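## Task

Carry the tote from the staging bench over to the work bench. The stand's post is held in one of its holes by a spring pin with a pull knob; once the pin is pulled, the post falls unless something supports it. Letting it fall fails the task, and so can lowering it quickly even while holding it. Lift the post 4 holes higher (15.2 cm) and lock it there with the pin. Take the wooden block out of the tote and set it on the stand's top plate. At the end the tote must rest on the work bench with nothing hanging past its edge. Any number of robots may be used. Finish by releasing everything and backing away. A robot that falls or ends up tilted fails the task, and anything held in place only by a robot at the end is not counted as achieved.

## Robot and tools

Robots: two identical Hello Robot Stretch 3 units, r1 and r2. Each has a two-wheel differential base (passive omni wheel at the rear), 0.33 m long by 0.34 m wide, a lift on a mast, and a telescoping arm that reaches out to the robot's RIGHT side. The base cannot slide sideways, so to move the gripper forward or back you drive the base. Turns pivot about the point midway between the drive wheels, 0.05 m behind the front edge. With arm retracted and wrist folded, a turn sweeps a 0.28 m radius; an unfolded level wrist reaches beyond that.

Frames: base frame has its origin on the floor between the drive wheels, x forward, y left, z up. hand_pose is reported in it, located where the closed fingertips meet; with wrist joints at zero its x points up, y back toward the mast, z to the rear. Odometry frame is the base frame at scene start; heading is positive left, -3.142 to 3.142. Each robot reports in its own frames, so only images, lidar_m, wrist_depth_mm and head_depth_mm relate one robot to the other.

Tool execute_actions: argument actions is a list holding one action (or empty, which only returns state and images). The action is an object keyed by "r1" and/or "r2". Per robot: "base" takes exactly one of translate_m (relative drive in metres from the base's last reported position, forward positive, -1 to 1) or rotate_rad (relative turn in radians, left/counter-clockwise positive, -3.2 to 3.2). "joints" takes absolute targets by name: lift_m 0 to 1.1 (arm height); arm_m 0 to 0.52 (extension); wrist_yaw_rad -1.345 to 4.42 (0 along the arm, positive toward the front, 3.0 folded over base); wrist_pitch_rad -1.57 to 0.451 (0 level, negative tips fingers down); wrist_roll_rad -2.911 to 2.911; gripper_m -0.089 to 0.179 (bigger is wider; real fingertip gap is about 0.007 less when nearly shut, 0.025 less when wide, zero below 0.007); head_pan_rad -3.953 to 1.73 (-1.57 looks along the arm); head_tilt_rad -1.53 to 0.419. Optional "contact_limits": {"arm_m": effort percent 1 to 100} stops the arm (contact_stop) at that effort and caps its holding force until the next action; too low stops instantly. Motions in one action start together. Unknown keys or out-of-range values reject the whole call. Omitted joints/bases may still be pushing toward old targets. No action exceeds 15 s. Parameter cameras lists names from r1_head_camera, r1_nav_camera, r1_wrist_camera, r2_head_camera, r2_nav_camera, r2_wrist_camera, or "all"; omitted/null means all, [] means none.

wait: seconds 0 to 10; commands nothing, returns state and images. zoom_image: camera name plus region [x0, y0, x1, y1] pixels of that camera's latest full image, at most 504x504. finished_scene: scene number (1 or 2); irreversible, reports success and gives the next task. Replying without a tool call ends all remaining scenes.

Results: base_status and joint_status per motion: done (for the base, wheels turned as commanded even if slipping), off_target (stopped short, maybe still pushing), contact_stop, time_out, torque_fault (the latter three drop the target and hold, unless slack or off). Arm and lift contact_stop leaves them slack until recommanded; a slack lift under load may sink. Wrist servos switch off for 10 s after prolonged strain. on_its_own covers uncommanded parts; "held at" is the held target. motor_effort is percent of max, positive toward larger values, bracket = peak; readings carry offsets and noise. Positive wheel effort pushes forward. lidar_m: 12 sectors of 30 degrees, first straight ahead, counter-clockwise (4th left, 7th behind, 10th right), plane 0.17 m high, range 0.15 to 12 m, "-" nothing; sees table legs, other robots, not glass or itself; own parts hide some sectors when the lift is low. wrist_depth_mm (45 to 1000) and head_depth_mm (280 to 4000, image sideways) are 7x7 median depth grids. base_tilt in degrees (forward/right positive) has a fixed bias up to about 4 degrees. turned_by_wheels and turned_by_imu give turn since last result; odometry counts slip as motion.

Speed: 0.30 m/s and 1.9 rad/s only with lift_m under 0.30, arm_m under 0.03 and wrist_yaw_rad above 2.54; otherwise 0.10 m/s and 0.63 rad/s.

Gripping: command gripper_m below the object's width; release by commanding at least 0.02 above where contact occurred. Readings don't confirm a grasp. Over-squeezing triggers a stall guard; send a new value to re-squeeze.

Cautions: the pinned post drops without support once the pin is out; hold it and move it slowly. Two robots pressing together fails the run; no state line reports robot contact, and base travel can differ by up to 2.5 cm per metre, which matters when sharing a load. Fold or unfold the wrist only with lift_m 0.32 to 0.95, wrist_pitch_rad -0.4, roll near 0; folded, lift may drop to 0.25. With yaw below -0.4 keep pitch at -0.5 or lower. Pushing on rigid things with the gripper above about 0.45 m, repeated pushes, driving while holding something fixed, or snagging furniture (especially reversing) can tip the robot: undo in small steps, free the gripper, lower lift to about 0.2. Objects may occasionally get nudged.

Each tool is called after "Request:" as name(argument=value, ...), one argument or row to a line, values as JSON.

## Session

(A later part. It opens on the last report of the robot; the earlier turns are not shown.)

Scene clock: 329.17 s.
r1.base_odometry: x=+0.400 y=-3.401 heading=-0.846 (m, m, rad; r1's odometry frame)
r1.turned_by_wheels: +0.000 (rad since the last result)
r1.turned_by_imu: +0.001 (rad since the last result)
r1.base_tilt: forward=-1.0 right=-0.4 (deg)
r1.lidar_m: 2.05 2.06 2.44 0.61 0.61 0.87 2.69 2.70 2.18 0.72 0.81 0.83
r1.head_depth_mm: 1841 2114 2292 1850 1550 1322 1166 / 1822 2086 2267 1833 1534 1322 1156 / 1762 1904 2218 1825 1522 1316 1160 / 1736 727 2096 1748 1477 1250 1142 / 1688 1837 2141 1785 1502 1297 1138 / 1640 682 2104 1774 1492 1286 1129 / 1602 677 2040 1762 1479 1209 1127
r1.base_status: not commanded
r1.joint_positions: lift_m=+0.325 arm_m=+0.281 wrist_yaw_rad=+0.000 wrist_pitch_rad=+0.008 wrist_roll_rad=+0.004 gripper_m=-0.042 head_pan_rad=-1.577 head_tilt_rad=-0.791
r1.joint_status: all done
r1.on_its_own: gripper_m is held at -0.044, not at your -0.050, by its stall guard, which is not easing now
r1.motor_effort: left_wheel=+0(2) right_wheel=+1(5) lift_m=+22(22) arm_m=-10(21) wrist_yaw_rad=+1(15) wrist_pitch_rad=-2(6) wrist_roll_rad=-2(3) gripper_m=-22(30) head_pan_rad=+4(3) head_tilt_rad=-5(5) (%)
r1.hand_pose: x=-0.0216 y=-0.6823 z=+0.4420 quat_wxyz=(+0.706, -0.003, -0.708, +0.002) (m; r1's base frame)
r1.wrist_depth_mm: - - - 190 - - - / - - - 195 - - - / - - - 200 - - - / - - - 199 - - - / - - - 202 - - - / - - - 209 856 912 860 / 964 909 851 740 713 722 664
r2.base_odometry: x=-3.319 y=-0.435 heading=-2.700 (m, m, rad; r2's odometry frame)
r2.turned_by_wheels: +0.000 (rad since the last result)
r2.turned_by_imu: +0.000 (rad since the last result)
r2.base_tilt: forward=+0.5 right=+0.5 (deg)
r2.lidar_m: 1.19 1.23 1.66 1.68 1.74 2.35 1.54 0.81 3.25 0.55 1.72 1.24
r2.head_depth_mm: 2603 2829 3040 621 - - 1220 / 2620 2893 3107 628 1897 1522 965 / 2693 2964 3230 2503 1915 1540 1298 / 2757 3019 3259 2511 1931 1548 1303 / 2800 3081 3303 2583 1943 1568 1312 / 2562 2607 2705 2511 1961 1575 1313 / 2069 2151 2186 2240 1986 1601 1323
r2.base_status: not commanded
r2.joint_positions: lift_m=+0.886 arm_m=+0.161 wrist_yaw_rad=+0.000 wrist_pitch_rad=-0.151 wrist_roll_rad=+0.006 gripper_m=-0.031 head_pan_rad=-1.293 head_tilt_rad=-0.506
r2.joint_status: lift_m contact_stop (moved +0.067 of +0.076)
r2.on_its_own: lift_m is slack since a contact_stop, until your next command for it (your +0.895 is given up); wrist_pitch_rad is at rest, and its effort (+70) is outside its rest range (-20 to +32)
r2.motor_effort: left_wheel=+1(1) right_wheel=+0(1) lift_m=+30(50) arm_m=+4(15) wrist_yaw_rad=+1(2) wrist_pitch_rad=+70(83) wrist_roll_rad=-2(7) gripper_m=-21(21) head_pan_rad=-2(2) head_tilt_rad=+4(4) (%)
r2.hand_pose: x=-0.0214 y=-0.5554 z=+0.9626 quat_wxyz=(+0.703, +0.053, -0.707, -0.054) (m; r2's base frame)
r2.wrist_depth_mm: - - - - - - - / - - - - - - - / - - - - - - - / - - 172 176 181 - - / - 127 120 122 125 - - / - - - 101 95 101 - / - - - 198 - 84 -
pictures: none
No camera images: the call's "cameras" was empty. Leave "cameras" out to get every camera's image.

Request:
execute_actions(
  actions=[
    {"r1":{"joints":{"gripper_m":0.06}},"r2":{"joints":{"lift_m":0.855}}},
  ],
  cameras=[],
)

Request:
execute_actions(
  actions=[
    {"r1":{"joints":{"arm_m":0.0}},"r2":{"joints":{"gripper_m":0.1,"lift_m":0.84}}},
  ],
  cameras=[],
)

Request:
execute_actions(
  actions=[
    {"r2":{"joints":{"arm_m":0.0}}},
  ],
  cameras=["r1_head_camera","r2_nav_camera","r1_nav_camera"],
)

Scene clock: 330.87 s.
r1.base_odometry: x=+0.400 y=-3.401 heading=-0.846 (m, m, rad; r1's odometry frame)
r1.turned_by_wheels: +0.000 (rad since the last result)
r1.turned_by_imu: +0.000 (rad since the last result)
r1.base_tilt: forward=-1.0 right=-0.4 (deg)
r1.lidar_m: 2.05 2.06 2.43 0.61 0.61 0.87 2.70 2.71 2.18 0.72 0.81 0.83
r1.head_depth_mm: 1831 2120 2312 1858 1544 1327 1156 / 1807 2087 2271 1837 1537 1323 1153 / 1763 1904 2205 1819 1528 1315 1167 / 1736 732 2084 1743 1454 1258 1144 / 1700 1814 2145 1797 1509 1290 1137 / 1650 676 2092 1775 1496 1287 1134 / 1617 663 2059 1754 1482 1208 1126
r1.base_status: not commanded
r1.joint_positions: lift_m=+0.325 arm_m=+0.280 wrist_yaw_rad=-0.001 wrist_pitch_rad=-0.018 wrist_roll_rad=+0.004 gripper_m=+0.060 head_pan_rad=-1.577 head_tilt_rad=-0.791
r1.joint_status: all done
r1.motor_effort: left_wheel=+0(0) right_wheel=+1(1) lift_m=+22(22) arm_m=-4(10) wrist_yaw_rad=+0(1) wrist_pitch_rad=+6(6) wrist_roll_rad=-1(2) gripper_m=+0(84) head_pan_rad=+4(4) head_tilt_rad=-5(5) (%)
r1.hand_pose: x=-0.0216 y=-0.6811 z=+0.4352 quat_wxyz=(+0.706, +0.007, -0.708, -0.007) (m; r1's base frame)
r1.wrist_depth_mm: - - - 188 - - - / - - - 195 - - - / - - - 198 - - - / - - - 200 - - - / - - - 203 - - - / - - - 553 785 853 791 / 910 881 781 691 675 677 657
r2.base_odometry: x=-3.319 y=-0.435 heading=-2.700 (m, m, rad; r2's odometry frame)
r2.turned_by_wheels: +0.000 (rad since the last result)
r2.turned_by_imu: -0.001 (rad since the last result)
r2.base_tilt: forward=+0.5 right=+0.5 (deg)
r2.lidar_m: 1.18 1.22 1.66 1.68 1.74 2.35 1.54 0.81 3.24 0.55 1.72 1.24
r2.head_depth_mm: 2581 2863 3060 602 - - 1195 / 2624 2858 3136 634 1937 1537 970 / 2709 2958 3201 2506 1907 1552 1291 / 2779 3041 3230 2506 1926 1558 1309 / 2820 3070 3298 2547 1952 1569 1310 / 2606 2625 2691 2535 1976 1577 1318 / 2087 2127 2187 2224 1977 1600 1326
r2.base_status: not commanded
r2.joint_positions: lift_m=+0.855 arm_m=+0.160 wrist_yaw_rad=+0.000 wrist_pitch_rad=-0.051 wrist_roll_rad=+0.004 gripper_m=-0.031 head_pan_rad=-1.293 head_tilt_rad=-0.506
r2.joint_status: all done
r2.on_its_own: arm_m is at rest, and its effort (+15) is outside its rest range (-14 to +14); wrist_pitch_rad moved +0.100 toward your old target +0.000
r2.motor_effort: left_wheel=-1(2) right_wheel=+1(1) lift_m=+23(30) arm_m=+15(15) wrist_yaw_rad=+0(1) wrist_pitch_rad=+24(69) wrist_roll_rad=-1(2) gripper_m=-21(21) head_pan_rad=-2(2) head_tilt_rad=+4(3) (%)
r2.hand_pose: x=-0.0215 y=-0.5597 z=+0.9569 quat_wxyz=(+0.706, +0.018, -0.708, -0.018) (m; r2's base frame)
r2.wrist_depth_mm: - - - - - - - / - - - - - - - / - - - - - - - / - - 174 182 188 - - / - - 114 109 112 136 - / - - - 171 88 82 - / - - - 184 - - -
pictures: none
No camera images: the call's "cameras" was empty. Leave "cameras" out to get every camera's image.

Scene clock: 334.13 s.
r1.base_odometry: x=+0.400 y=-3.401 heading=-0.846 (m, m, rad; r1's odometry frame)
r1.turned_by_wheels: +0.000 (rad since the last result)
r1.turned_by_imu: +0.001 (rad since the last result)
r1.base_tilt: forward=-0.9 right=-0.3 (deg)
r1.lidar_m: 2.05 2.06 2.43 0.61 0.62 0.87 2.70 2.70 2.19 0.72 0.81 0.84
r1.head_depth_mm: 1842 2133 2330 1847 1548 1329 1159 / 1804 2072 2286 1837 1534 1325 1162 / 1772 1896 2193 1813 1528 1314 1151 / 1734 727 2107 1747 1444 1311 1174 / 1694 754 2135 1788 1509 1299 1138 / 1664 685 2091 1774 1484 1293 1134 / 1616 668 2041 1762 1483 1208 1127
r1.base_status: not commanded
r1.joint_positions: lift_m=+0.325 arm_m=+0.002 wrist_yaw_rad=-0.001 wrist_pitch_rad=-0.020 wrist_roll_rad=+0.004 gripper_m=+0.060 head_pan_rad=-1.577 head_tilt_rad=-0.791
r1.joint_status: all done
joint sent to its limit — the command would take r1.arm_m past its lower limit, so that joint was sent only as far as its limit.
r1.motor_effort: left_wheel=+0(1) right_wheel=+1(1) lift_m=+22(22) arm_m=-4(5) wrist_yaw_rad=+1(1) wrist_pitch_rad=+6(6) wrist_roll_rad=-1(2) gripper_m=+0(1) head_pan_rad=+2(3) head_tilt_rad=-6(5) (%)
r1.hand_pose: x=-0.0216 y=-0.4029 z=+0.4348 quat_wxyz=(+0.706, +0.007, -0.708, -0.008) (m; r1's base frame)
r1.wrist_depth_mm: - - - - - - - / - - - - - - - / - - - - - - - / - - - - - - - / - - - - - - - / - - - 918 885 856 808 / 902 845 779 743 707 683 658
r2.base_odometry: x=-3.319 y=-0.435 heading=-2.700 (m, m, rad; r2's odometry frame)
r2.turned_by_wheels: +0.000 (rad since the last result)
r2.turned_by_imu: +0.000 (rad since the last result)
r2.base_tilt: forward=+0.6 right=+0.5 (deg)
r2.lidar_m: 1.18 1.23 1.66 1.68 1.74 2.35 1.54 0.81 3.25 0.55 1.72 1.24
r2.head_depth_mm: 2585 2841 3055 598 - - 1252 / 2633 2917 3141 607 1896 1534 1080 / 2710 2940 3169 2497 1906 1540 1292 / 2758 3035 3294 2516 1920 1550 1300 / 2824 3058 3265 2545 1956 1555 1310 / 2544 2625 2707 2515 1962 1573 1320 / 2075 2133 2190 2223 1970 1587 1321
r2.base_status: not commanded
r2.joint_positions: lift_m=+0.840 arm_m=+0.161 wrist_yaw_rad=+0.000 wrist_pitch_rad=-0.016 wrist_roll_rad=+0.003 gripper_m=+0.100 head_pan_rad=-1.293 head_tilt_rad=-0.506
r2.joint_status: all done
r2.motor_effort: left_wheel=+0(1) right_wheel=+0(1) lift_m=+23(24) arm_m=+6(15) wrist_yaw_rad=+0(1) wrist_pitch_rad=+8(23) wrist_roll_rad=-1(1) gripper_m=+0(88) head_pan_rad=-2(3) head_tilt_rad=+2(2) (%)
r2.hand_pose: x=-0.0215 y=-0.5614 z=+0.9506 quat_wxyz=(+0.706, +0.006, -0.708, -0.006) (m; r2's base frame)
r2.wrist_depth_mm: - - - - - - - / - - - - - - - / - - - - - - - / - 140 146 153 161 - - / - - 101 94 89 93 - / - - - 168 - 74 - / - - - 176 - - -
pictures: none
No camera images: the call's "cameras" was empty. Leave "cameras" out to get every camera's image.

Scene clock: 336.57 s.
r1.base_odometry: x=+0.400 y=-3.401 heading=-0.846 (m, m, rad; r1's odometry frame)
r1.turned_by_wheels: +0.000 (rad since the last result)
r1.turned_by_imu: +0.001 (rad since the last result)
r1.base_tilt: forward=-0.9 right=-0.3 (deg)
r1.lidar_m: 2.05 2.06 2.44 0.61 0.61 0.87 2.69 2.70 2.18 0.71 0.81 0.84
r1.head_depth_mm: 1836 2121 2308 1859 1549 1333 1161 / 1807 2084 2268 1837 1535 1318 1154 / 1775 1915 2217 1811 1535 1315 1153 / 1742 741 2087 1749 1430 1303 1174 / 1691 1908 2155 1806 1502 1294 1140 / 1666 1824 2102 1777 1493 1290 1129 / 1633 1761 2051 1761 1479 1213 1126
r1.base_status: not commanded
r1.joint_positions: lift_m=+0.325 arm_m=+0.002 wrist_yaw_rad=-0.001 wrist_pitch_rad=-0.020 wrist_roll_rad=+0.004 gripper_m=+0.060 head_pan_rad=-1.577 head_tilt_rad=-0.791
r1.joint_status: not commanded
r1.motor_effort: left_wheel=+0(0) right_wheel=+1(1) lift_m=+22(22) arm_m=-4(5) wrist_yaw_rad=+1(1) wrist_pitch_rad=+6(6) wrist_roll_rad=-1(1) gripper_m=+0(0) head_pan_rad=+4(3) head_tilt_rad=-6(5) (%)
r1.hand_pose: x=-0.0216 y=-0.4029 z=+0.4348 quat_wxyz=(+0.706, +0.007, -0.708, -0.008) (m; r1's base frame)
r1.wrist_depth_mm: - - - - - - - / - - - - - - - / - - - - - - - / - - - - - - - / - - - - - - - / - - - 940 873 857 794 / 913 872 793 724 698 683 652
r2.base_odometry: x=-3.319 y=-0.435 heading=-2.700 (m, m, rad; r2's odometry frame)
r2.turned_by_wheels: +0.000 (rad since the last result)
r2.turned_by_imu: +0.000 (rad since the last result)
r2.base_tilt: forward=+0.5 right=+0.6 (deg)
r2.lidar_m: 1.19 1.23 1.66 1.68 1.74 2.35 1.54 0.81 3.25 0.55 1.72 1.24
r2.head_depth_mm: 2591 2841 3057 597 689 1513 - / 2629 2868 3123 629 1955 1504 1284 / 2678 2936 3184 2506 1907 1544 1297 / 2748 3019 3250 2509 1924 1556 1299 / 2818 3080 3280 2564 1937 1574 1307 / 2563 2610 2717 2518 1968 1584 1312 / 2080 2122 2176 2227 1987 1582 1326
r2.base_status: not commanded
r2.joint_positions: lift_m=+0.840 arm_m=+0.003 wrist_yaw_rad=+0.000 wrist_pitch_rad=-0.017 wrist_roll_rad=+0.003 gripper_m=+0.100 head_pan_rad=-1.293 head_tilt_rad=-0.506
r2.joint_status: all done
joint sent to its limit — the command would take r2.arm_m past its lower limit, so that joint was sent only as far as its limit.
r2.motor_effort: left_wheel=+0(0) right_wheel=-1(0) lift_m=+23(24) arm_m=-5(6) wrist_yaw_rad=+1(1) wrist_pitch_rad=+8(8) wrist_roll_rad=-1(1) gripper_m=+0(0) head_pan_rad=-3(2) head_tilt_rad=+2(4) (%)
r2.hand_pose: x=-0.0215 y=-0.4034 z=+0.9504 quat_wxyz=(+0.706, +0.006, -0.708, -0.006) (m; r2's base frame)
r2.wrist_depth_mm: - - - - - - - / - - - - - - - / - - - - - - - / - - - - - - - / - - - - - - - / - - - - - - - / - - - - - - -
pictures: r1_head_camera (sideways: a quarter turn clockwise sets it upright), r1_nav_camera (sideways: a quarter turn counterclockwise sets it upright), r2_nav_camera (sideways: a quarter turn counterclockwise sets it upright)
Images, in order (width x height): r1_head_camera 896x504, r1_nav_camera 672x504, r2_nav_camera 672x504.

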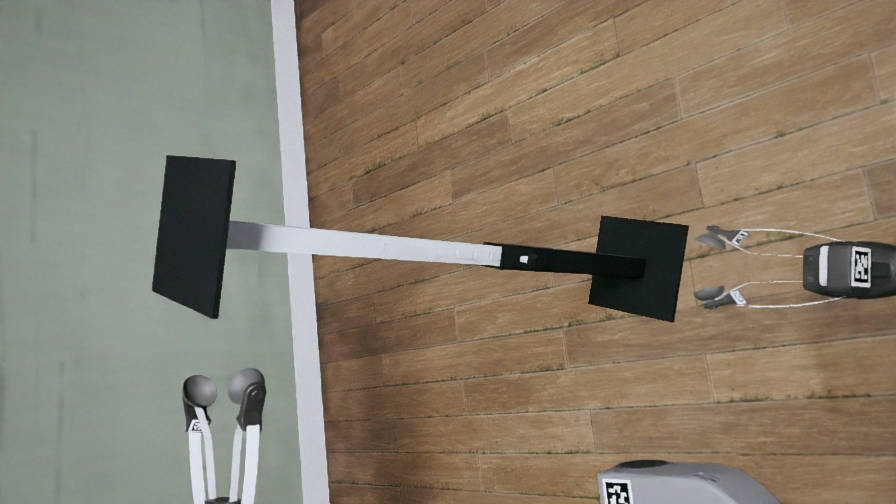

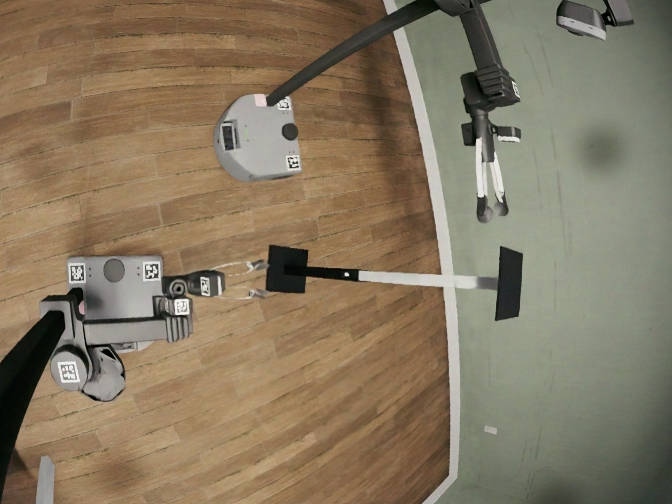

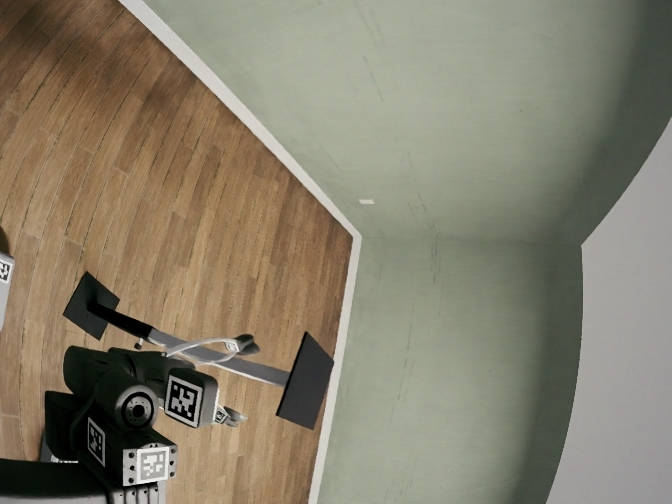

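Request:
execute_actions(
  actions=[
    {"r1":{"base":{"translate_m":-0.4}},"r2":{"base":{"translate_m":-0.9},"joints":{"lift_m":1.08,"wrist_pitch_rad":-1.57,"gripper_m":0.12,"head_pan_rad":-2.6,"head_tilt_rad":-0.5}}},
  ],
  cameras=["r2_nav_camera"],
)

Scene clock: 346.70 s.
r1.base_odometry: x=+0.135 y=-3.101 heading=-0.846 (m, m, rad; r1's odometry frame)
r1.turned_by_wheels: +0.000 (rad since the last result)
r1.turned_by_imu: +0.002 (rad since the last result)
r1.base_tilt: forward=-1.1 right=-0.4 (deg)
r1.lidar_m: 0.76 0.75 0.64 0.79 0.58 2.61 2.31 2.31 2.29 2.02 0.80 2.39
r1.head_depth_mm: 1930 2222 2309 1848 1547 1332 1160 / 1882 2189 2286 1835 1530 1314 1160 / 1842 2121 2265 1811 1522 1309 1148 / 1807 2072 2226 1805 1521 1308 1177 / 1781 2034 2195 1786 1507 1298 1141 / 1752 1986 2150 1772 1499 1281 1131 / 1707 1937 2119 1770 1372 1276 1123
r1.base_status: done
r1.joint_positions: lift_m=+0.325 arm_m=+0.002 wrist_yaw_rad=-0.001 wrist_pitch_rad=-0.020 wrist_roll_rad=+0.004 gripper_m=+0.060 head_pan_rad=-1.577 head_tilt_rad=-0.791
r1.joint_status: not commanded
r1.motor_effort: left_wheel=+0(4) right_wheel=+1(5) lift_m=+22(22) arm_m=-4(5) wrist_yaw_rad=+1(1) wrist_pitch_rad=+6(6) wrist_roll_rad=-1(2) gripper_m=+0(1) head_pan_rad=+3(2) head_tilt_rad=-5(5) (%)
r1.hand_pose: x=-0.0216 y=-0.4029 z=+0.4348 quat_wxyz=(+0.706, +0.007, -0.708, -0.008) (m; r1's base frame)
r1.wrist_depth_mm: - - - - - - - / - - - - - - - / - - - - - - - / 506 - - - - - - / - - - - - - - / - - - - 871 859 810 / 902 579 779 764 722 671 672
r2.base_odometry: x=-2.506 y=-0.050 heading=-2.700 (m, m, rad; r2's odometry frame)
r2.turned_by_wheels: +0.000 (rad since the last result)
r2.turned_by_imu: -0.001 (rad since the last result)
r2.base_tilt: forward=+0.5 right=+0.5 (deg)
r2.lidar_m: 2.09 2.16 1.74 1.67 1.72 2.33 1.61 0.60 1.12 0.75 3.03 1.02
r2.head_depth_mm: - - - - 1748 1527 1278 / - - - - 1722 1536 1285 / - - - - 1845 1458 1291 / - - - - 1745 1549 1207 / - - - - 802 875 1246 / - - - - 838 1561 1315 / - - - 981 - 1497 1327
r2.base_status: done
r2.joint_positions: lift_m=+1.080 arm_m=+0.003 wrist_yaw_rad=+0.000 wrist_pitch_rad=-1.549 wrist_roll_rad=+0.003 gripper_m=+0.120 head_pan_rad=-2.593 head_tilt_rad=-0.506
r2.joint_status: all done
joint sent to its limit — the command would take r2.wrist_pitch_rad past its lower limit, so that joint was sent only as far as its limit.
r2.motor_effort: left_wheel=+1(4) right_wheel=+0(4) lift_m=+29(32) arm_m=-5(5) wrist_yaw_rad=+1(1) wrist_pitch_rad=-2(7) wrist_roll_rad=-1(1) gripper_m=+0(78) head_pan_rad=-3(35) head_tilt_rad=+4(1) (%)
r2.hand_pose: x=-0.0216 y=-0.1291 z=+0.9619 quat_wxyz=(+0.505, +0.494, -0.506, -0.496) (m; r2's base frame)
r2.wrist_depth_mm: - - - - - - 638 / - - - - - - - / - - - - - - - / - - - - - - - / - - - - - - - / - - - - - - - / - - - - - - -
pictures: r2_nav_camera (sideways: a quarter turn counterclockwise sets it upright)
Images, in order (width x height): r2_nav_camera 672x504.

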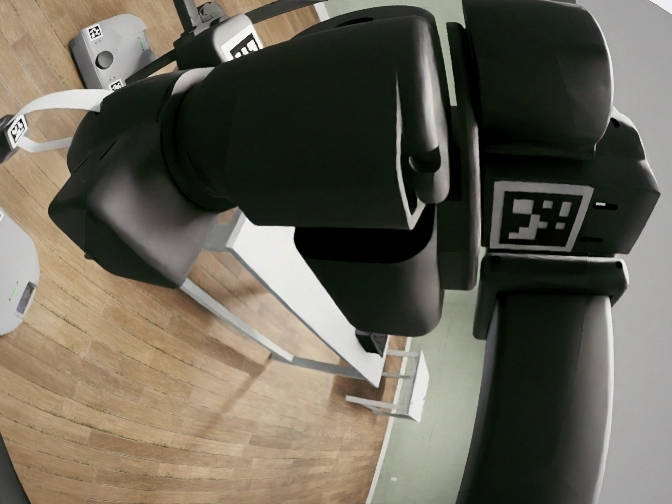

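Request:
execute_actions(
  actions=[
    {"r2":{"base":{"translate_m":-1.0},"joints":{"head_pan_rad":-1.57,"head_tilt_rad":-0.9}}},
  ],
  cameras=[],
)

Request:
execute_actions(
  actions=[
    {"r2":{"base":{"translate_m":-0.6},"joints":{"arm_m":0.3}}},
  ],
  cameras=["r2_nav_camera","r2_wrist_camera"],
)

Scene clock: 357.90 s.
r1.base_odometry: x=+0.135 y=-3.101 heading=-0.846 (m, m, rad; r1's odometry frame)
r1.turned_by_wheels: +0.000 (rad since the last result)
r1.turned_by_imu: +0.003 (rad since the last result)
r1.base_tilt: forward=-0.8 right=-0.4 (deg)
r1.lidar_m: 2.44 2.44 0.64 0.79 0.58 2.62 2.31 2.31 2.29 2.02 0.80 2.39
r1.head_depth_mm: 1921 2226 2314 1847 1554 1330 1162 / 1891 2170 2288 1830 1540 1320 1158 / 1852 2137 2249 1830 1522 1311 1152 / 1810 2075 2229 1802 1505 1305 1176 / 1785 2033 2185 1791 1502 1297 1136 / 1744 1978 2162 1771 1494 1283 1129 / 1706 1936 2092 1766 1373 1276 1120
r1.base_status: not commanded
r1.joint_positions: lift_m=+0.325 arm_m=+0.002 wrist_yaw_rad=-0.001 wrist_pitch_rad=-0.020 wrist_roll_rad=+0.004 gripper_m=+0.060 head_pan_rad=-1.577 head_tilt_rad=-0.791
r1.joint_status: not commanded
r1.motor_effort: left_wheel=+0(0) right_wheel=+1(1) lift_m=+22(22) arm_m=-4(4) wrist_yaw_rad=+1(1) wrist_pitch_rad=+6(6) wrist_roll_rad=-1(1) gripper_m=+0(0) head_pan_rad=+4(3) head_tilt_rad=-6(6) (%)
r1.hand_pose: x=-0.0216 y=-0.4029 z=+0.4348 quat_wxyz=(+0.706, +0.007, -0.708, -0.008) (m; r1's base frame)
r1.wrist_depth_mm: - - - - - - - / - - - - - - - / - - - - - - - / 502 - - - - - - / - - - - - - - / - - - - 899 855 785 / 916 573 778 762 745 672 652
r2.base_odometry: x=-1.602 y=+0.378 heading=-2.700 (m, m, rad; r2's odometry frame)
r2.turned_by_wheels: +0.000 (rad since the last result)
r2.turned_by_imu: -0.001 (rad since the last result)
r2.base_tilt: forward=+0.5 right=+0.6 (deg)
r2.lidar_m: 3.10 2.38 1.72 1.65 1.70 2.31 2.71 0.58 0.42 0.40 0.41 0.56
r2.head_depth_mm: - - - - - - 1114 / - - - - - - 1146 / - - - - - - 1152 / 2786 904 778 652 - 1214 1144 / 2774 912 763 654 1399 1121 1139 / 2786 919 767 659 1379 1230 1139 / 2789 928 775 662 1377 1231 1146
r2.base_status: done
r2.joint_positions: lift_m=+1.080 arm_m=+0.003 wrist_yaw_rad=+0.000 wrist_pitch_rad=-1.549 wrist_roll_rad=+0.003 gripper_m=+0.120 head_pan_rad=-1.577 head_tilt_rad=-0.889
r2.joint_status: all done
r2.motor_effort: left_wheel=+0(4) right_wheel=+0(4) lift_m=+29(29) arm_m=-5(5) wrist_yaw_rad=+1(1) wrist_pitch_rad=-2(3) wrist_roll_rad=-1(1) gripper_m=+0(0) head_pan_rad=+3(33) head_tilt_rad=-8(37) (%)
r2.hand_pose: x=-0.0216 y=-0.1291 z=+0.9619 quat_wxyz=(+0.505, +0.494, -0.506, -0.496) (m; r2's base frame)
r2.wrist_depth_mm: - 918 - - - - - / - - - - - - - / - - - - - - - / - - - - - - - / - - - - - - - / - - - - - - - / - - - - - - -
pictures: none
No camera images: the call's "cameras" was empty. Leave "cameras" out to get every camera's image.

Scene clock: 364.87 s.
r1.base_odometry: x=+0.135 y=-3.101 heading=-0.846 (m, m, rad; r1's odometry frame)
r1.turned_by_wheels: +0.000 (rad since the last result)
r1.turned_by_imu: +0.002 (rad since the last result)
r1.base_tilt: forward=-1.0 right=-0.4 (deg)
r1.lidar_m: 2.44 2.44 0.64 0.79 0.58 2.61 2.31 2.31 2.29 2.01 0.80 2.39
r1.head_depth_mm: 1929 2241 2297 1847 1539 1330 1167 / 1881 2169 2287 1845 1533 1312 1159 / 1846 2128 2263 1826 1524 1311 1149 / 1820 2094 2240 1811 1510 1305 1174 / 1775 2040 2226 1790 1504 1302 1139 / 1747 1979 2154 1786 1497 1292 1136 / 1719 1925 2101 1758 1377 1278 1123
r1.base_status: not commanded
r1.joint_positions: lift_m=+0.325 arm_m=+0.002 wrist_yaw_rad=-0.001 wrist_pitch_rad=-0.020 wrist_roll_rad=+0.004 gripper_m=+0.060 head_pan_rad=-1.577 head_tilt_rad=-0.791
r1.joint_status: not commanded
r1.motor_effort: left_wheel=+0(0) right_wheel=+1(1) lift_m=+22(23) arm_m=-5(5) wrist_yaw_rad=+1(1) wrist_pitch_rad=+6(6) wrist_roll_rad=-2(1) gripper_m=+0(0) head_pan_rad=+3(4) head_tilt_rad=-5(5) (%)
r1.hand_pose: x=-0.0216 y=-0.4029 z=+0.4348 quat_wxyz=(+0.706, +0.007, -0.708, -0.008) (m; r1's base frame)
r1.wrist_depth_mm: - - - - - - - / - - - - - - - / - - - - - - - / 506 - - - - - - / - - - - - - - / - - - - 900 846 796 / 915 581 784 760 719 670 657
r2.base_odometry: x=-1.059 y=+0.634 heading=-2.700 (m, m, rad; r2's odometry frame)
r2.turned_by_wheels: +0.000 (rad since the last result)
r2.turned_by_imu: +0.001 (rad since the last result)
r2.base_tilt: forward=+0.5 right=+0.5 (deg)
r2.lidar_m: 2.53 2.36 1.71 1.64 1.69 2.29 2.11 2.32 0.43 0.41 0.42 0.57
r2.head_depth_mm: 2709 883 744 652 1011 1217 1118 / 2727 887 737 645 1400 1205 1146 / 2694 895 752 648 1397 1209 1149 / - 892 754 650 1413 1219 1142 / 2765 856 734 652 1396 1226 1136 / 2753 864 761 648 1404 1225 1139 / 2778 865 742 648 1403 1237 1144
r2.base_status: done
r2.joint_positions: lift_m=+1.080 arm_m=+0.300 wrist_yaw_rad=+0.000 wrist_pitch_rad=-1.550 wrist_roll_rad=+0.003 gripper_m=+0.120 head_pan_rad=-1.577 head_tilt_rad=-0.889
r2.joint_status: all done
r2.motor_effort: left_wheel=+0(3) right_wheel=+1(3) lift_m=+29(29) arm_m=+6(6) wrist_yaw_rad=+1(0) wrist_pitch_rad=-2(2) wrist_roll_rad=-1(1) gripper_m=+0(0) head_pan_rad=+2(4) head_tilt_rad=-6(7) (%)
r2.hand_pose: x=-0.0216 y=-0.4258 z=+0.9619 quat_wxyz=(+0.504, +0.494, -0.506, -0.496) (m; r2's base frame)
r2.wrist_depth_mm: 335 333 324 331 328 324 323 / 343 345 337 338 335 336 331 / 264 267 344 346 347 343 338 / 359 364 355 361 352 350 353 / - - - 365 368 - - / - - - - - - - / - - - - - - -
pictures: r2_nav_camera (sideways: a quarter turn counterclockwise sets it upright), r2_wrist_camera
Images, in order (width x height): r2_nav_camera 672x504, r2_wrist_camera 644x364.

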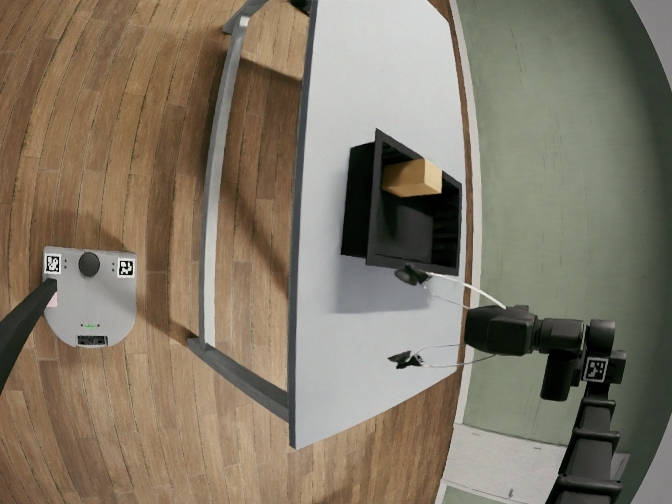

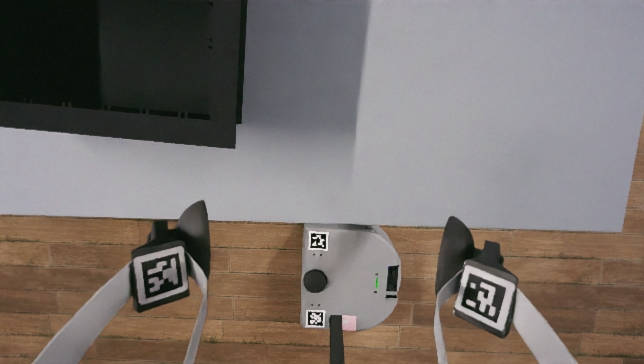

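Overshot; go forward ~0.3.

Request:
execute_actions(
  actions=[
    {"r2":{"base":{"translate_m":0.3},"joints":{"arm_m":0.42}}},
  ],
  cameras=["r2_nav_camera","r2_wrist_camera"],
)

Scene clock: 369.27 s.
r1.base_odometry: x=+0.135 y=-3.101 heading=-0.846 (m, m, rad; r1's odometry frame)
r1.turned_by_wheels: +0.000 (rad since the last result)
r1.turned_by_imu: +0.001 (rad since the last result)
r1.base_tilt: forward=-1.0 right=-0.4 (deg)
r1.lidar_m: 2.44 2.44 0.64 0.79 0.58 2.61 2.31 2.32 2.28 2.02 0.80 2.39
r1.head_depth_mm: 1933 2223 2295 1849 1549 1322 1165 / 1904 2173 2279 1838 1541 1326 1156 / 1848 2114 2243 1817 1530 1311 1154 / 1815 2079 2244 1815 1515 1302 1173 / 1775 2026 2193 1797 1508 1292 1140 / 1743 1979 2137 1782 1492 1283 1130 / 1713 1936 2100 1757 1377 1277 1126
r1.base_status: not commanded
r1.joint_positions: lift_m=+0.325 arm_m=+0.002 wrist_yaw_rad=-0.001 wrist_pitch_rad=-0.020 wrist_roll_rad=+0.004 gripper_m=+0.060 head_pan_rad=-1.577 head_tilt_rad=-0.791
r1.joint_status: not commanded
r1.motor_effort: left_wheel=+0(0) right_wheel=+1(0) lift_m=+22(22) arm_m=-5(4) wrist_yaw_rad=+1(2) wrist_pitch_rad=+6(6) wrist_roll_rad=-1(1) gripper_m=+0(0) head_pan_rad=+2(4) head_tilt_rad=-6(6) (%)
r1.hand_pose: x=-0.0216 y=-0.4029 z=+0.4348 quat_wxyz=(+0.706, +0.007, -0.708, -0.008) (m; r1's base frame)
r1.wrist_depth_mm: - - - - - - - / - - - - - - - / - - - - - - - / 510 - - - - - - / - - - - - - - / - - - - 920 857 806 / 893 575 760 755 726 687 668
r2.base_odometry: x=-1.331 y=+0.506 heading=-2.700 (m, m, rad; r2's odometry frame)
r2.turned_by_wheels: +0.000 (rad since the last result)
r2.turned_by_imu: -0.001 (rad since the last result)
r2.base_tilt: forward=+0.5 right=+0.6 (deg)
r2.lidar_m: 3.40 2.38 1.71 1.64 1.70 2.29 2.41 0.59 0.42 0.41 0.42 0.56
r2.head_depth_mm: 2709 794 657 650 1392 1217 1113 / 2753 856 743 644 1394 1205 1147 / 2766 858 735 647 1402 1210 1148 / 1866 721 659 649 1386 1219 1146 / 2787 890 760 653 1396 1219 1140 / 2739 918 765 656 1398 1230 1141 / 2784 929 770 662 1386 1240 1139
r2.base_status: done
r2.joint_positions: lift_m=+1.080 arm_m=+0.420 wrist_yaw_rad=+0.000 wrist_pitch_rad=-1.550 wrist_roll_rad=+0.003 gripper_m=+0.120 head_pan_rad=-1.577 head_tilt_rad=-0.889
r2.joint_status: all done
r2.motor_effort: left_wheel=+1(4) right_wheel=+1(4) lift_m=+29(29) arm_m=+6(6) wrist_yaw_rad=+1(0) wrist_pitch_rad=-2(2) wrist_roll_rad=-1(1) gripper_m=+0(1) head_pan_rad=+3(3) head_tilt_rad=-6(7) (%)
r2.hand_pose: x=-0.0216 y=-0.5458 z=+0.9619 quat_wxyz=(+0.504, +0.494, -0.506, -0.496) (m; r2's base frame)
r2.wrist_depth_mm: 338 334 336 218 324 323 259 / 342 345 343 225 331 327 268 / 360 349 346 331 340 338 277 / 359 361 360 351 350 348 285 / 376 368 372 307 356 336 351 / 388 378 379 377 378 279 368 / - - - - - - -
pictures: r2_nav_camera (sideways: a quarter turn counterclockwise sets it upright), r2_wrist_camera
Images, in order (width x height): r2_nav_camera 672x504, r2_wrist_camera 644x364.

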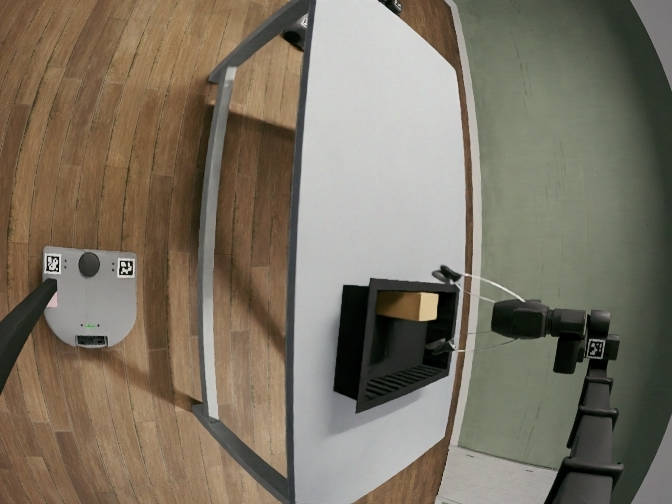

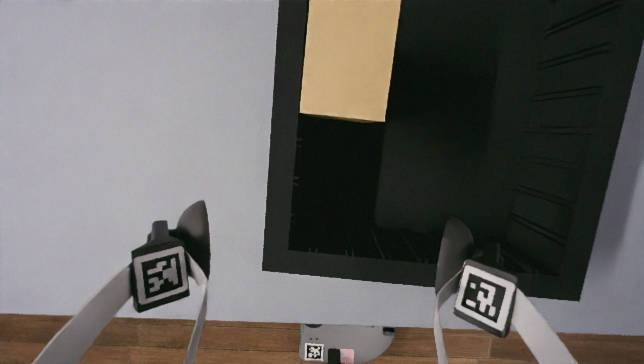

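Request:
execute_actions(
  actions=[
    {"r2":{"base":{"translate_m":-0.015},"joints":{"arm_m":0.5,"gripper_m":0.1,"lift_m":1.04}}},
  ],
  cameras=["r2_nav_camera","r2_wrist_camera"],
)

Scene clock: 371.23 s.
r1.base_odometry: x=+0.135 y=-3.101 heading=-0.846 (m, m, rad; r1's odometry frame)
r1.turned_by_wheels: +0.000 (rad since the last result)
r1.turned_by_imu: +0.000 (rad since the last result)
r1.base_tilt: forward=-1.0 right=-0.5 (deg)
r1.lidar_m: 2.44 2.44 0.63 0.79 0.58 2.62 2.31 2.31 2.29 2.02 0.80 2.39
r1.head_depth_mm: 1937 2237 2303 1849 1551 1331 1164 / 1897 2168 2288 1840 1534 1316 1152 / 1842 2141 2262 1820 1532 1311 1144 / 1803 2056 2241 1803 1507 1307 1180 / 1785 2022 2201 1787 1505 1299 1137 / 1742 1972 2144 1770 1493 1285 1129 / 1707 1936 2096 1761 1373 1280 1126
r1.base_status: not commanded
r1.joint_positions: lift_m=+0.325 arm_m=+0.002 wrist_yaw_rad=-0.001 wrist_pitch_rad=-0.020 wrist_roll_rad=+0.004 gripper_m=+0.060 head_pan_rad=-1.577 head_tilt_rad=-0.791
r1.joint_status: not commanded
r1.motor_effort: left_wheel=+0(0) right_wheel=+0(1) lift_m=+22(22) arm_m=-4(4) wrist_yaw_rad=+1(0) wrist_pitch_rad=+6(6) wrist_roll_rad=-1(1) gripper_m=+0(0) head_pan_rad=+4(3) head_tilt_rad=-5(5) (%)
r1.hand_pose: x=-0.0216 y=-0.4029 z=+0.4348 quat_wxyz=(+0.706, +0.007, -0.708, -0.008) (m; r1's base frame)
r1.wrist_depth_mm: - - - - - - - / - - - - - - - / - - - - - - - / 509 - - - - - - / - - - - - - - / - - - - 935 866 794 / 896 580 789 750 722 685 659
r2.base_odometry: x=-1.317 y=+0.512 heading=-2.700 (m, m, rad; r2's odometry frame)
r2.turned_by_wheels: +0.000 (rad since the last result)
r2.turned_by_imu: +0.000 (rad since the last result)
r2.base_tilt: forward=+0.5 right=+0.7 (deg)
r2.lidar_m: 3.41 2.36 1.72 1.65 1.70 2.29 2.40 0.59 0.42 0.41 0.42 0.57
r2.head_depth_mm: 2726 859 660 651 1389 1216 1122 / 2747 852 743 642 1397 1211 1151 / 2765 866 746 646 1407 1211 1146 / 1053 689 678 650 1416 1216 1149 / 2775 883 744 654 1392 1224 1132 / 2795 921 766 660 1401 1223 1136 / 2791 928 773 662 1380 1233 1145
r2.base_status: done
r2.joint_positions: lift_m=+1.040 arm_m=+0.500 wrist_yaw_rad=+0.000 wrist_pitch_rad=-1.551 wrist_roll_rad=+0.003 gripper_m=+0.100 head_pan_rad=-1.577 head_tilt_rad=-0.889
r2.joint_status: all done
r2.motor_effort: left_wheel=+0(3) right_wheel=+0(4) lift_m=+24(24) arm_m=+6(6) wrist_yaw_rad=+1(1) wrist_pitch_rad=-2(2) wrist_roll_rad=-1(0) gripper_m=+0(76) head_pan_rad=+2(3) head_tilt_rad=-7(6) (%)
r2.hand_pose: x=-0.0216 y=-0.6257 z=+0.9222 quat_wxyz=(+0.504, +0.494, -0.506, -0.496) (m; r2's base frame)
r2.wrist_depth_mm: 296 297 293 290 286 289 247 / 305 304 301 298 296 296 242 / 317 310 311 190 302 297 240 / 321 321 318 194 312 307 236 / 334 331 235 199 318 318 240 / 342 341 251 330 331 301 252 / 349 349 343 293 302 288 258
pictures: r2_nav_camera (sideways: a quarter turn counterclockwise sets it upright), r2_wrist_camera
Images, in order (width x height): r2_nav_camera 672x504, r2_wrist_camera 644x364.

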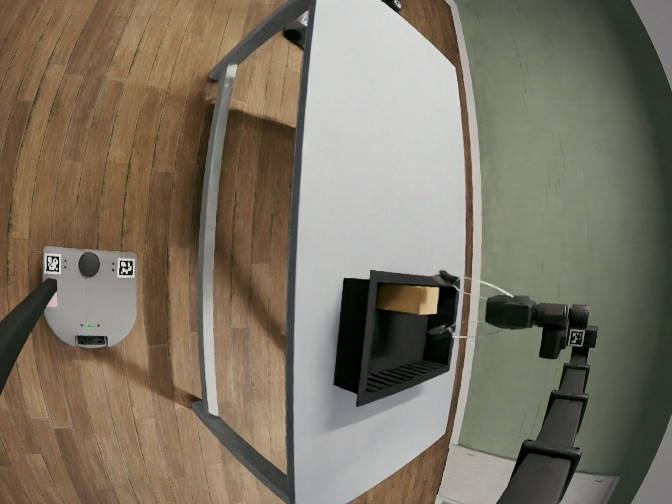

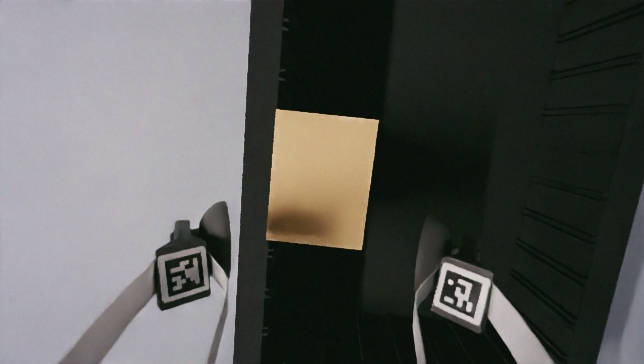

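Request:
execute_actions(
  actions=[
    {"r2":{"joints":{"arm_m":0.52,"lift_m":0.99}}},
  ],
  cameras=["r2_wrist_camera"],
)

Request:
execute_actions(
  actions=[
    {"r2":{"joints":{"gripper_m":0.02}}},
  ],
  cameras=["r2_wrist_camera"],
)

Request:
execute_actions(
  actions=[
    {"r2":{"joints":{"lift_m":1.1}}},
  ],
  cameras=["r2_wrist_camera","r2_nav_camera"],
)

Scene clock: 372.63 s.
r1.base_odometry: x=+0.135 y=-3.101 heading=-0.846 (m, m, rad; r1's odometry frame)
r1.turned_by_wheels: +0.000 (rad since the last result)
r1.turned_by_imu: +0.000 (rad since the last result)
r1.base_tilt: forward=-0.9 right=-0.3 (deg)
r1.lidar_m: 2.44 2.44 0.64 0.79 0.58 2.62 2.31 2.32 2.28 2.02 0.80 2.39
r1.head_depth_mm: 1941 2212 2306 1861 1548 1331 1160 / 1881 2145 2277 1839 1535 1320 1159 / 1856 2112 2240 1823 1522 1308 1146 / 1821 2074 2246 1802 1518 1307 1178 / 1771 2020 2205 1796 1502 1293 1137 / 1730 1964 2151 1780 1492 1292 1131 / 1708 1944 2117 1759 1374 1277 1120
r1.base_status: not commanded
r1.joint_positions: lift_m=+0.325 arm_m=+0.002 wrist_yaw_rad=-0.001 wrist_pitch_rad=-0.020 wrist_roll_rad=+0.004 gripper_m=+0.060 head_pan_rad=-1.577 head_tilt_rad=-0.791
r1.joint_status: not commanded
r1.motor_effort: left_wheel=-1(0) right_wheel=+1(1) lift_m=+22(22) arm_m=-5(4) wrist_yaw_rad=+0(1) wrist_pitch_rad=+6(6) wrist_roll_rad=-2(2) gripper_m=+0(0) head_pan_rad=+3(3) head_tilt_rad=-5(6) (%)
r1.hand_pose: x=-0.0216 y=-0.4029 z=+0.4348 quat_wxyz=(+0.706, +0.007, -0.708, -0.008) (m; r1's base frame)
r1.wrist_depth_mm: - - - - - - - / - - - - - - - / - - - - - - - / 508 - - - - - - / - - - - - - - / - - - - 912 831 788 / 902 583 771 759 724 671 650
r2.base_odometry: x=-1.317 y=+0.512 heading=-2.700 (m, m, rad; r2's odometry frame)
r2.turned_by_wheels: +0.000 (rad since the last result)
r2.turned_by_imu: +0.000 (rad since the last result)
r2.base_tilt: forward=+0.4 right=+0.6 (deg)
r2.lidar_m: 3.40 2.37 1.72 1.64 1.70 2.30 2.39 0.59 0.42 0.41 0.42 0.56
r2.head_depth_mm: 1061 857 661 650 1391 1215 1114 / 2758 850 741 642 1399 1210 1146 / 2773 866 746 645 1400 1212 1154 / - 692 679 650 1411 1220 1150 / 2795 914 743 654 1394 1220 1135 / 2750 917 764 658 1399 1227 1141 / 2799 927 770 660 1384 1233 1143
r2.base_status: not commanded
r2.joint_positions: lift_m=+0.990 arm_m=+0.520 wrist_yaw_rad=+0.000 wrist_pitch_rad=-1.551 wrist_roll_rad=+0.003 gripper_m=+0.100 head_pan_rad=-1.577 head_tilt_rad=-0.889
r2.joint_status: all done
r2.motor_effort: left_wheel=+1(0) right_wheel=+0(0) lift_m=+24(24) arm_m=+6(7) wrist_yaw_rad=+1(1) wrist_pitch_rad=-2(1) wrist_roll_rad=-1(1) gripper_m=-1(0) head_pan_rad=+2(2) head_tilt_rad=-7(7) (%)
r2.hand_pose: x=-0.0216 y=-0.6456 z=+0.8722 quat_wxyz=(+0.504, +0.494, -0.505, -0.496) (m; r2's base frame)
r2.wrist_depth_mm: 251 250 168 245 242 241 241 / 259 258 180 250 249 245 244 / 265 262 192 258 254 253 241 / 272 273 181 145 259 261 236 / 283 280 167 148 267 267 229 / 289 285 189 152 278 274 228 / 299 295 209 289 286 283 223
pictures: r2_wrist_camera
Images, in order (width x height): r2_wrist_camera 644x364.

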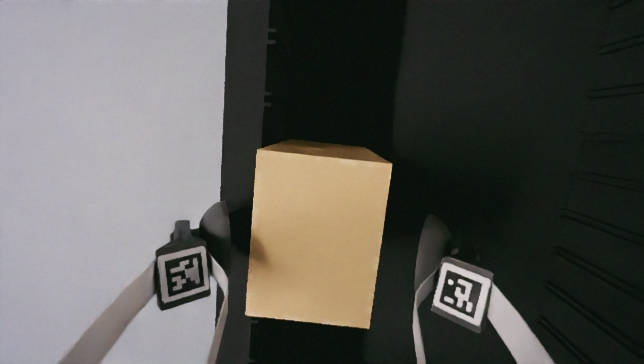

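Scene clock: 373.93 s.
r1.base_odometry: x=+0.135 y=-3.101 heading=-0.846 (m, m, rad; r1's odometry frame)
r1.turned_by_wheels: +0.000 (rad since the last result)
r1.turned_by_imu: +0.000 (rad since the last result)
r1.base_tilt: forward=-0.8 right=-0.4 (deg)
r1.lidar_m: 2.44 2.44 0.64 0.79 0.58 2.61 2.31 2.32 2.29 2.01 0.80 2.39
r1.head_depth_mm: 1931 2215 2310 1863 1548 1326 1163 / 1894 2199 2297 1829 1536 1319 1158 / 1849 2113 2251 1821 1526 1315 1147 / 1803 2078 2237 1819 1512 1305 1176 / 1777 2019 2212 1792 1504 1299 1141 / 1734 1966 2147 1772 1492 1291 1127 / 1710 1935 2098 1760 1373 1276 1126
r1.base_status: not commanded
r1.joint_positions: lift_m=+0.325 arm_m=+0.002 wrist_yaw_rad=-0.001 wrist_pitch_rad=-0.020 wrist_roll_rad=+0.004 gripper_m=+0.060 head_pan_rad=-1.577 head_tilt_rad=-0.791
r1.joint_status: not commanded
r1.motor_effort: left_wheel=+0(0) right_wheel=+1(0) lift_m=+22(22) arm_m=-4(4) wrist_yaw_rad=+1(0) wrist_pitch_rad=+6(6) wrist_roll_rad=-1(1) gripper_m=-1(0) head_pan_rad=+3(4) head_tilt_rad=-5(6) (%)
r1.hand_pose: x=-0.0216 y=-0.4029 z=+0.4348 quat_wxyz=(+0.706, +0.007, -0.708, -0.008) (m; r1's base frame)
r1.wrist_depth_mm: - - - - - - - / - - - - - - - / - - - - - - - / 501 - - - - - - / - - - - - - - / - - - - 898 846 801 / 910 584 791 748 723 677 667
r2.base_odometry: x=-1.317 y=+0.512 heading=-2.700 (m, m, rad; r2's odometry frame)
r2.turned_by_wheels: +0.000 (rad since the last result)
r2.turned_by_imu: +0.000 (rad since the last result)
r2.base_tilt: forward=+0.5 right=+0.7 (deg)
r2.lidar_m: 3.42 2.37 1.71 1.64 1.70 2.30 2.39 0.59 0.42 0.41 0.42 0.57
r2.head_depth_mm: 1065 854 661 652 1389 1216 1117 / 2748 852 740 641 1397 1205 1142 / 2784 866 746 646 1405 1216 1147 / - 703 678 649 1390 1215 1149 / 2756 887 742 652 1392 1219 1127 / 2778 918 769 658 1397 1227 1136 / 2782 926 770 660 1386 1235 1143
r2.base_status: not commanded
r2.joint_positions: lift_m=+0.990 arm_m=+0.520 wrist_yaw_rad=+0.000 wrist_pitch_rad=-1.552 wrist_roll_rad=+0.003 gripper_m=+0.021 head_pan_rad=-1.577 head_tilt_rad=-0.889
r2.joint_status: all done
r2.motor_effort: left_wheel=+1(1) right_wheel=-1(2) lift_m=+26(26) arm_m=+6(6) wrist_yaw_rad=+0(0) wrist_pitch_rad=-1(2) wrist_roll_rad=-1(0) gripper_m=-17(96) head_pan_rad=+3(4) head_tilt_rad=-6(7) (%)
r2.hand_pose: x=-0.0216 y=-0.6454 z=+0.8721 quat_wxyz=(+0.504, +0.494, -0.505, -0.496) (m; r2's base frame)
r2.wrist_depth_mm: 252 248 168 243 244 241 238 / 258 257 180 247 248 246 244 / 266 264 192 254 253 253 237 / 274 271 181 143 261 261 234 / 279 279 272 147 266 267 231 / 290 284 189 150 - 276 228 / 296 294 205 287 285 282 223
pictures: r2_wrist_camera
Images, in order (width x height): r2_wrist_camera 644x364.

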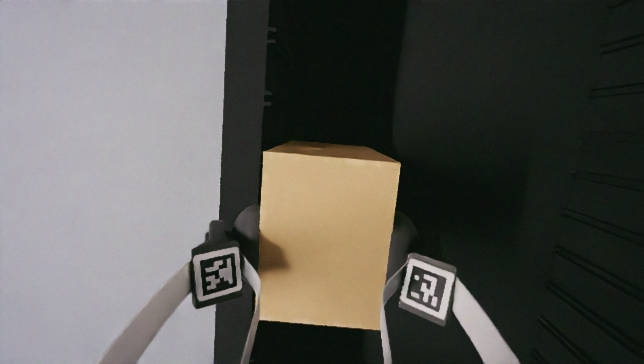

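Scene clock: 375.77 s.
r1.base_odometry: x=+0.135 y=-3.101 heading=-0.846 (m, m, rad; r1's odometry frame)
r1.turned_by_wheels: +0.000 (rad since the last result)
r1.turned_by_imu: +0.000 (rad since the last result)
r1.base_tilt: forward=-1.0 right=-0.2 (deg)
r1.lidar_m: 2.43 2.45 0.64 0.79 0.58 2.62 2.31 2.31 2.29 2.02 0.80 2.39
r1.head_depth_mm: 1935 2226 2309 1848 1548 1326 1166 / 1885 2168 2285 1837 1536 1321 1153 / 1844 2119 2273 1821 1518 1308 1150 / 1811 2084 2217 1817 1520 1304 1177 / 1778 2026 2221 1791 1511 1296 1141 / 1748 1973 2152 1779 1484 1287 1132 / 1700 1933 2101 1769 1368 1279 1123
r1.base_status: not commanded
r1.joint_positions: lift_m=+0.325 arm_m=+0.002 wrist_yaw_rad=-0.001 wrist_pitch_rad=-0.020 wrist_roll_rad=+0.004 gripper_m=+0.060 head_pan_rad=-1.577 head_tilt_rad=-0.791
r1.joint_status: not commanded
r1.motor_effort: left_wheel=+0(0) right_wheel=+1(1) lift_m=+22(22) arm_m=-4(5) wrist_yaw_rad=+0(1) wrist_pitch_rad=+6(6) wrist_roll_rad=-1(1) gripper_m=-1(0) head_pan_rad=+4(4) head_tilt_rad=-5(5) (%)
r1.hand_pose: x=-0.0216 y=-0.4029 z=+0.4348 quat_wxyz=(+0.706, +0.007, -0.708, -0.008) (m; r1's base frame)
r1.wrist_depth_mm: - - - - - - - / - - - - - - - / - - - - - - - / 506 - - - - - - / - - - - - - - / - - - - 913 858 794 / 886 572 784 773 721 674 645
r2.base_odometry: x=-1.317 y=+0.512 heading=-2.700 (m, m, rad; r2's odometry frame)
r2.turned_by_wheels: +0.000 (rad since the last result)
r2.turned_by_imu: +0.000 (rad since the last result)
r2.base_tilt: forward=+0.5 right=+0.6 (deg)
r2.lidar_m: 3.41 2.37 1.71 1.65 1.69 2.29 2.39 0.59 0.42 0.41 0.42 0.57
r2.head_depth_mm: 2722 859 661 651 1391 1217 1119 / 2713 855 743 642 1399 1207 1145 / 2773 871 748 645 1409 1211 1146 / 2803 625 678 649 1387 1217 1152 / 2790 887 744 654 1394 1220 1138 / 2768 919 768 658 1401 1233 1137 / 2798 925 771 661 1378 1232 1139
r2.base_status: not commanded
r2.joint_positions: lift_m=+1.100 arm_m=+0.520 wrist_yaw_rad=+0.000 wrist_pitch_rad=-1.552 wrist_roll_rad=+0.003 gripper_m=+0.021 head_pan_rad=-1.577 head_tilt_rad=-0.889
r2.joint_status: all done
r2.motor_effort: left_wheel=+1(0) right_wheel=-1(1) lift_m=+32(32) arm_m=+6(6) wrist_yaw_rad=+0(1) wrist_pitch_rad=-1(1) wrist_roll_rad=-1(1) gripper_m=-17(17) head_pan_rad=+3(3) head_tilt_rad=-7(6) (%)
r2.hand_pose: x=-0.0216 y=-0.6454 z=+0.9818 quat_wxyz=(+0.504, +0.494, -0.505, -0.496) (m; r2's base frame)
r2.wrist_depth_mm: 353 349 347 340 342 339 278 / 365 361 360 348 350 349 288 / 375 372 366 362 361 355 353 / 384 379 377 143 374 352 367 / 392 392 386 147 371 344 373 / 409 401 401 151 - 334 386 / 420 413 410 313 332 314 399
pictures: r2_nav_camera (sideways: a quarter turn counterclockwise sets it upright), r2_wrist_camera
Images, in order (width x height): r2_nav_camera 672x504, r2_wrist_camera 644x364.

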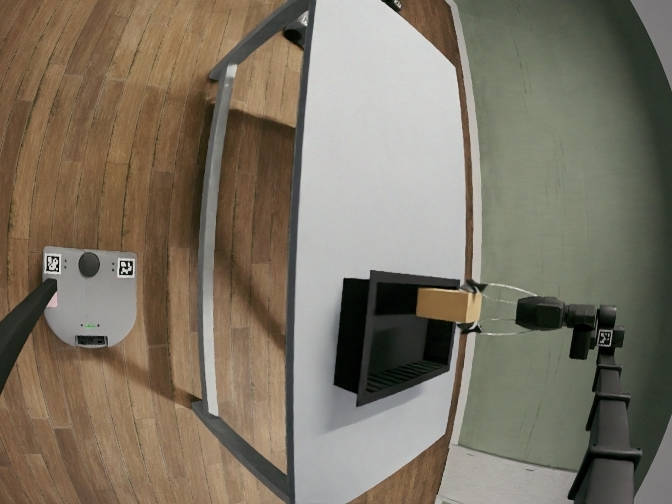

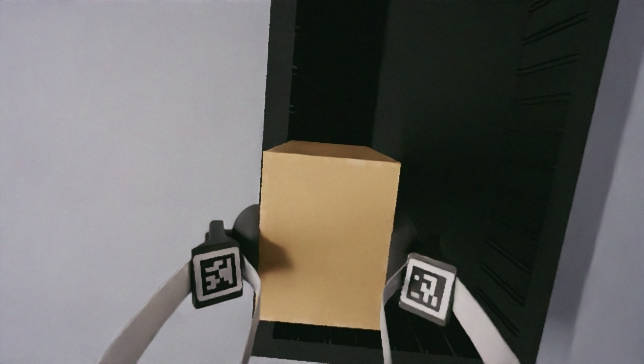

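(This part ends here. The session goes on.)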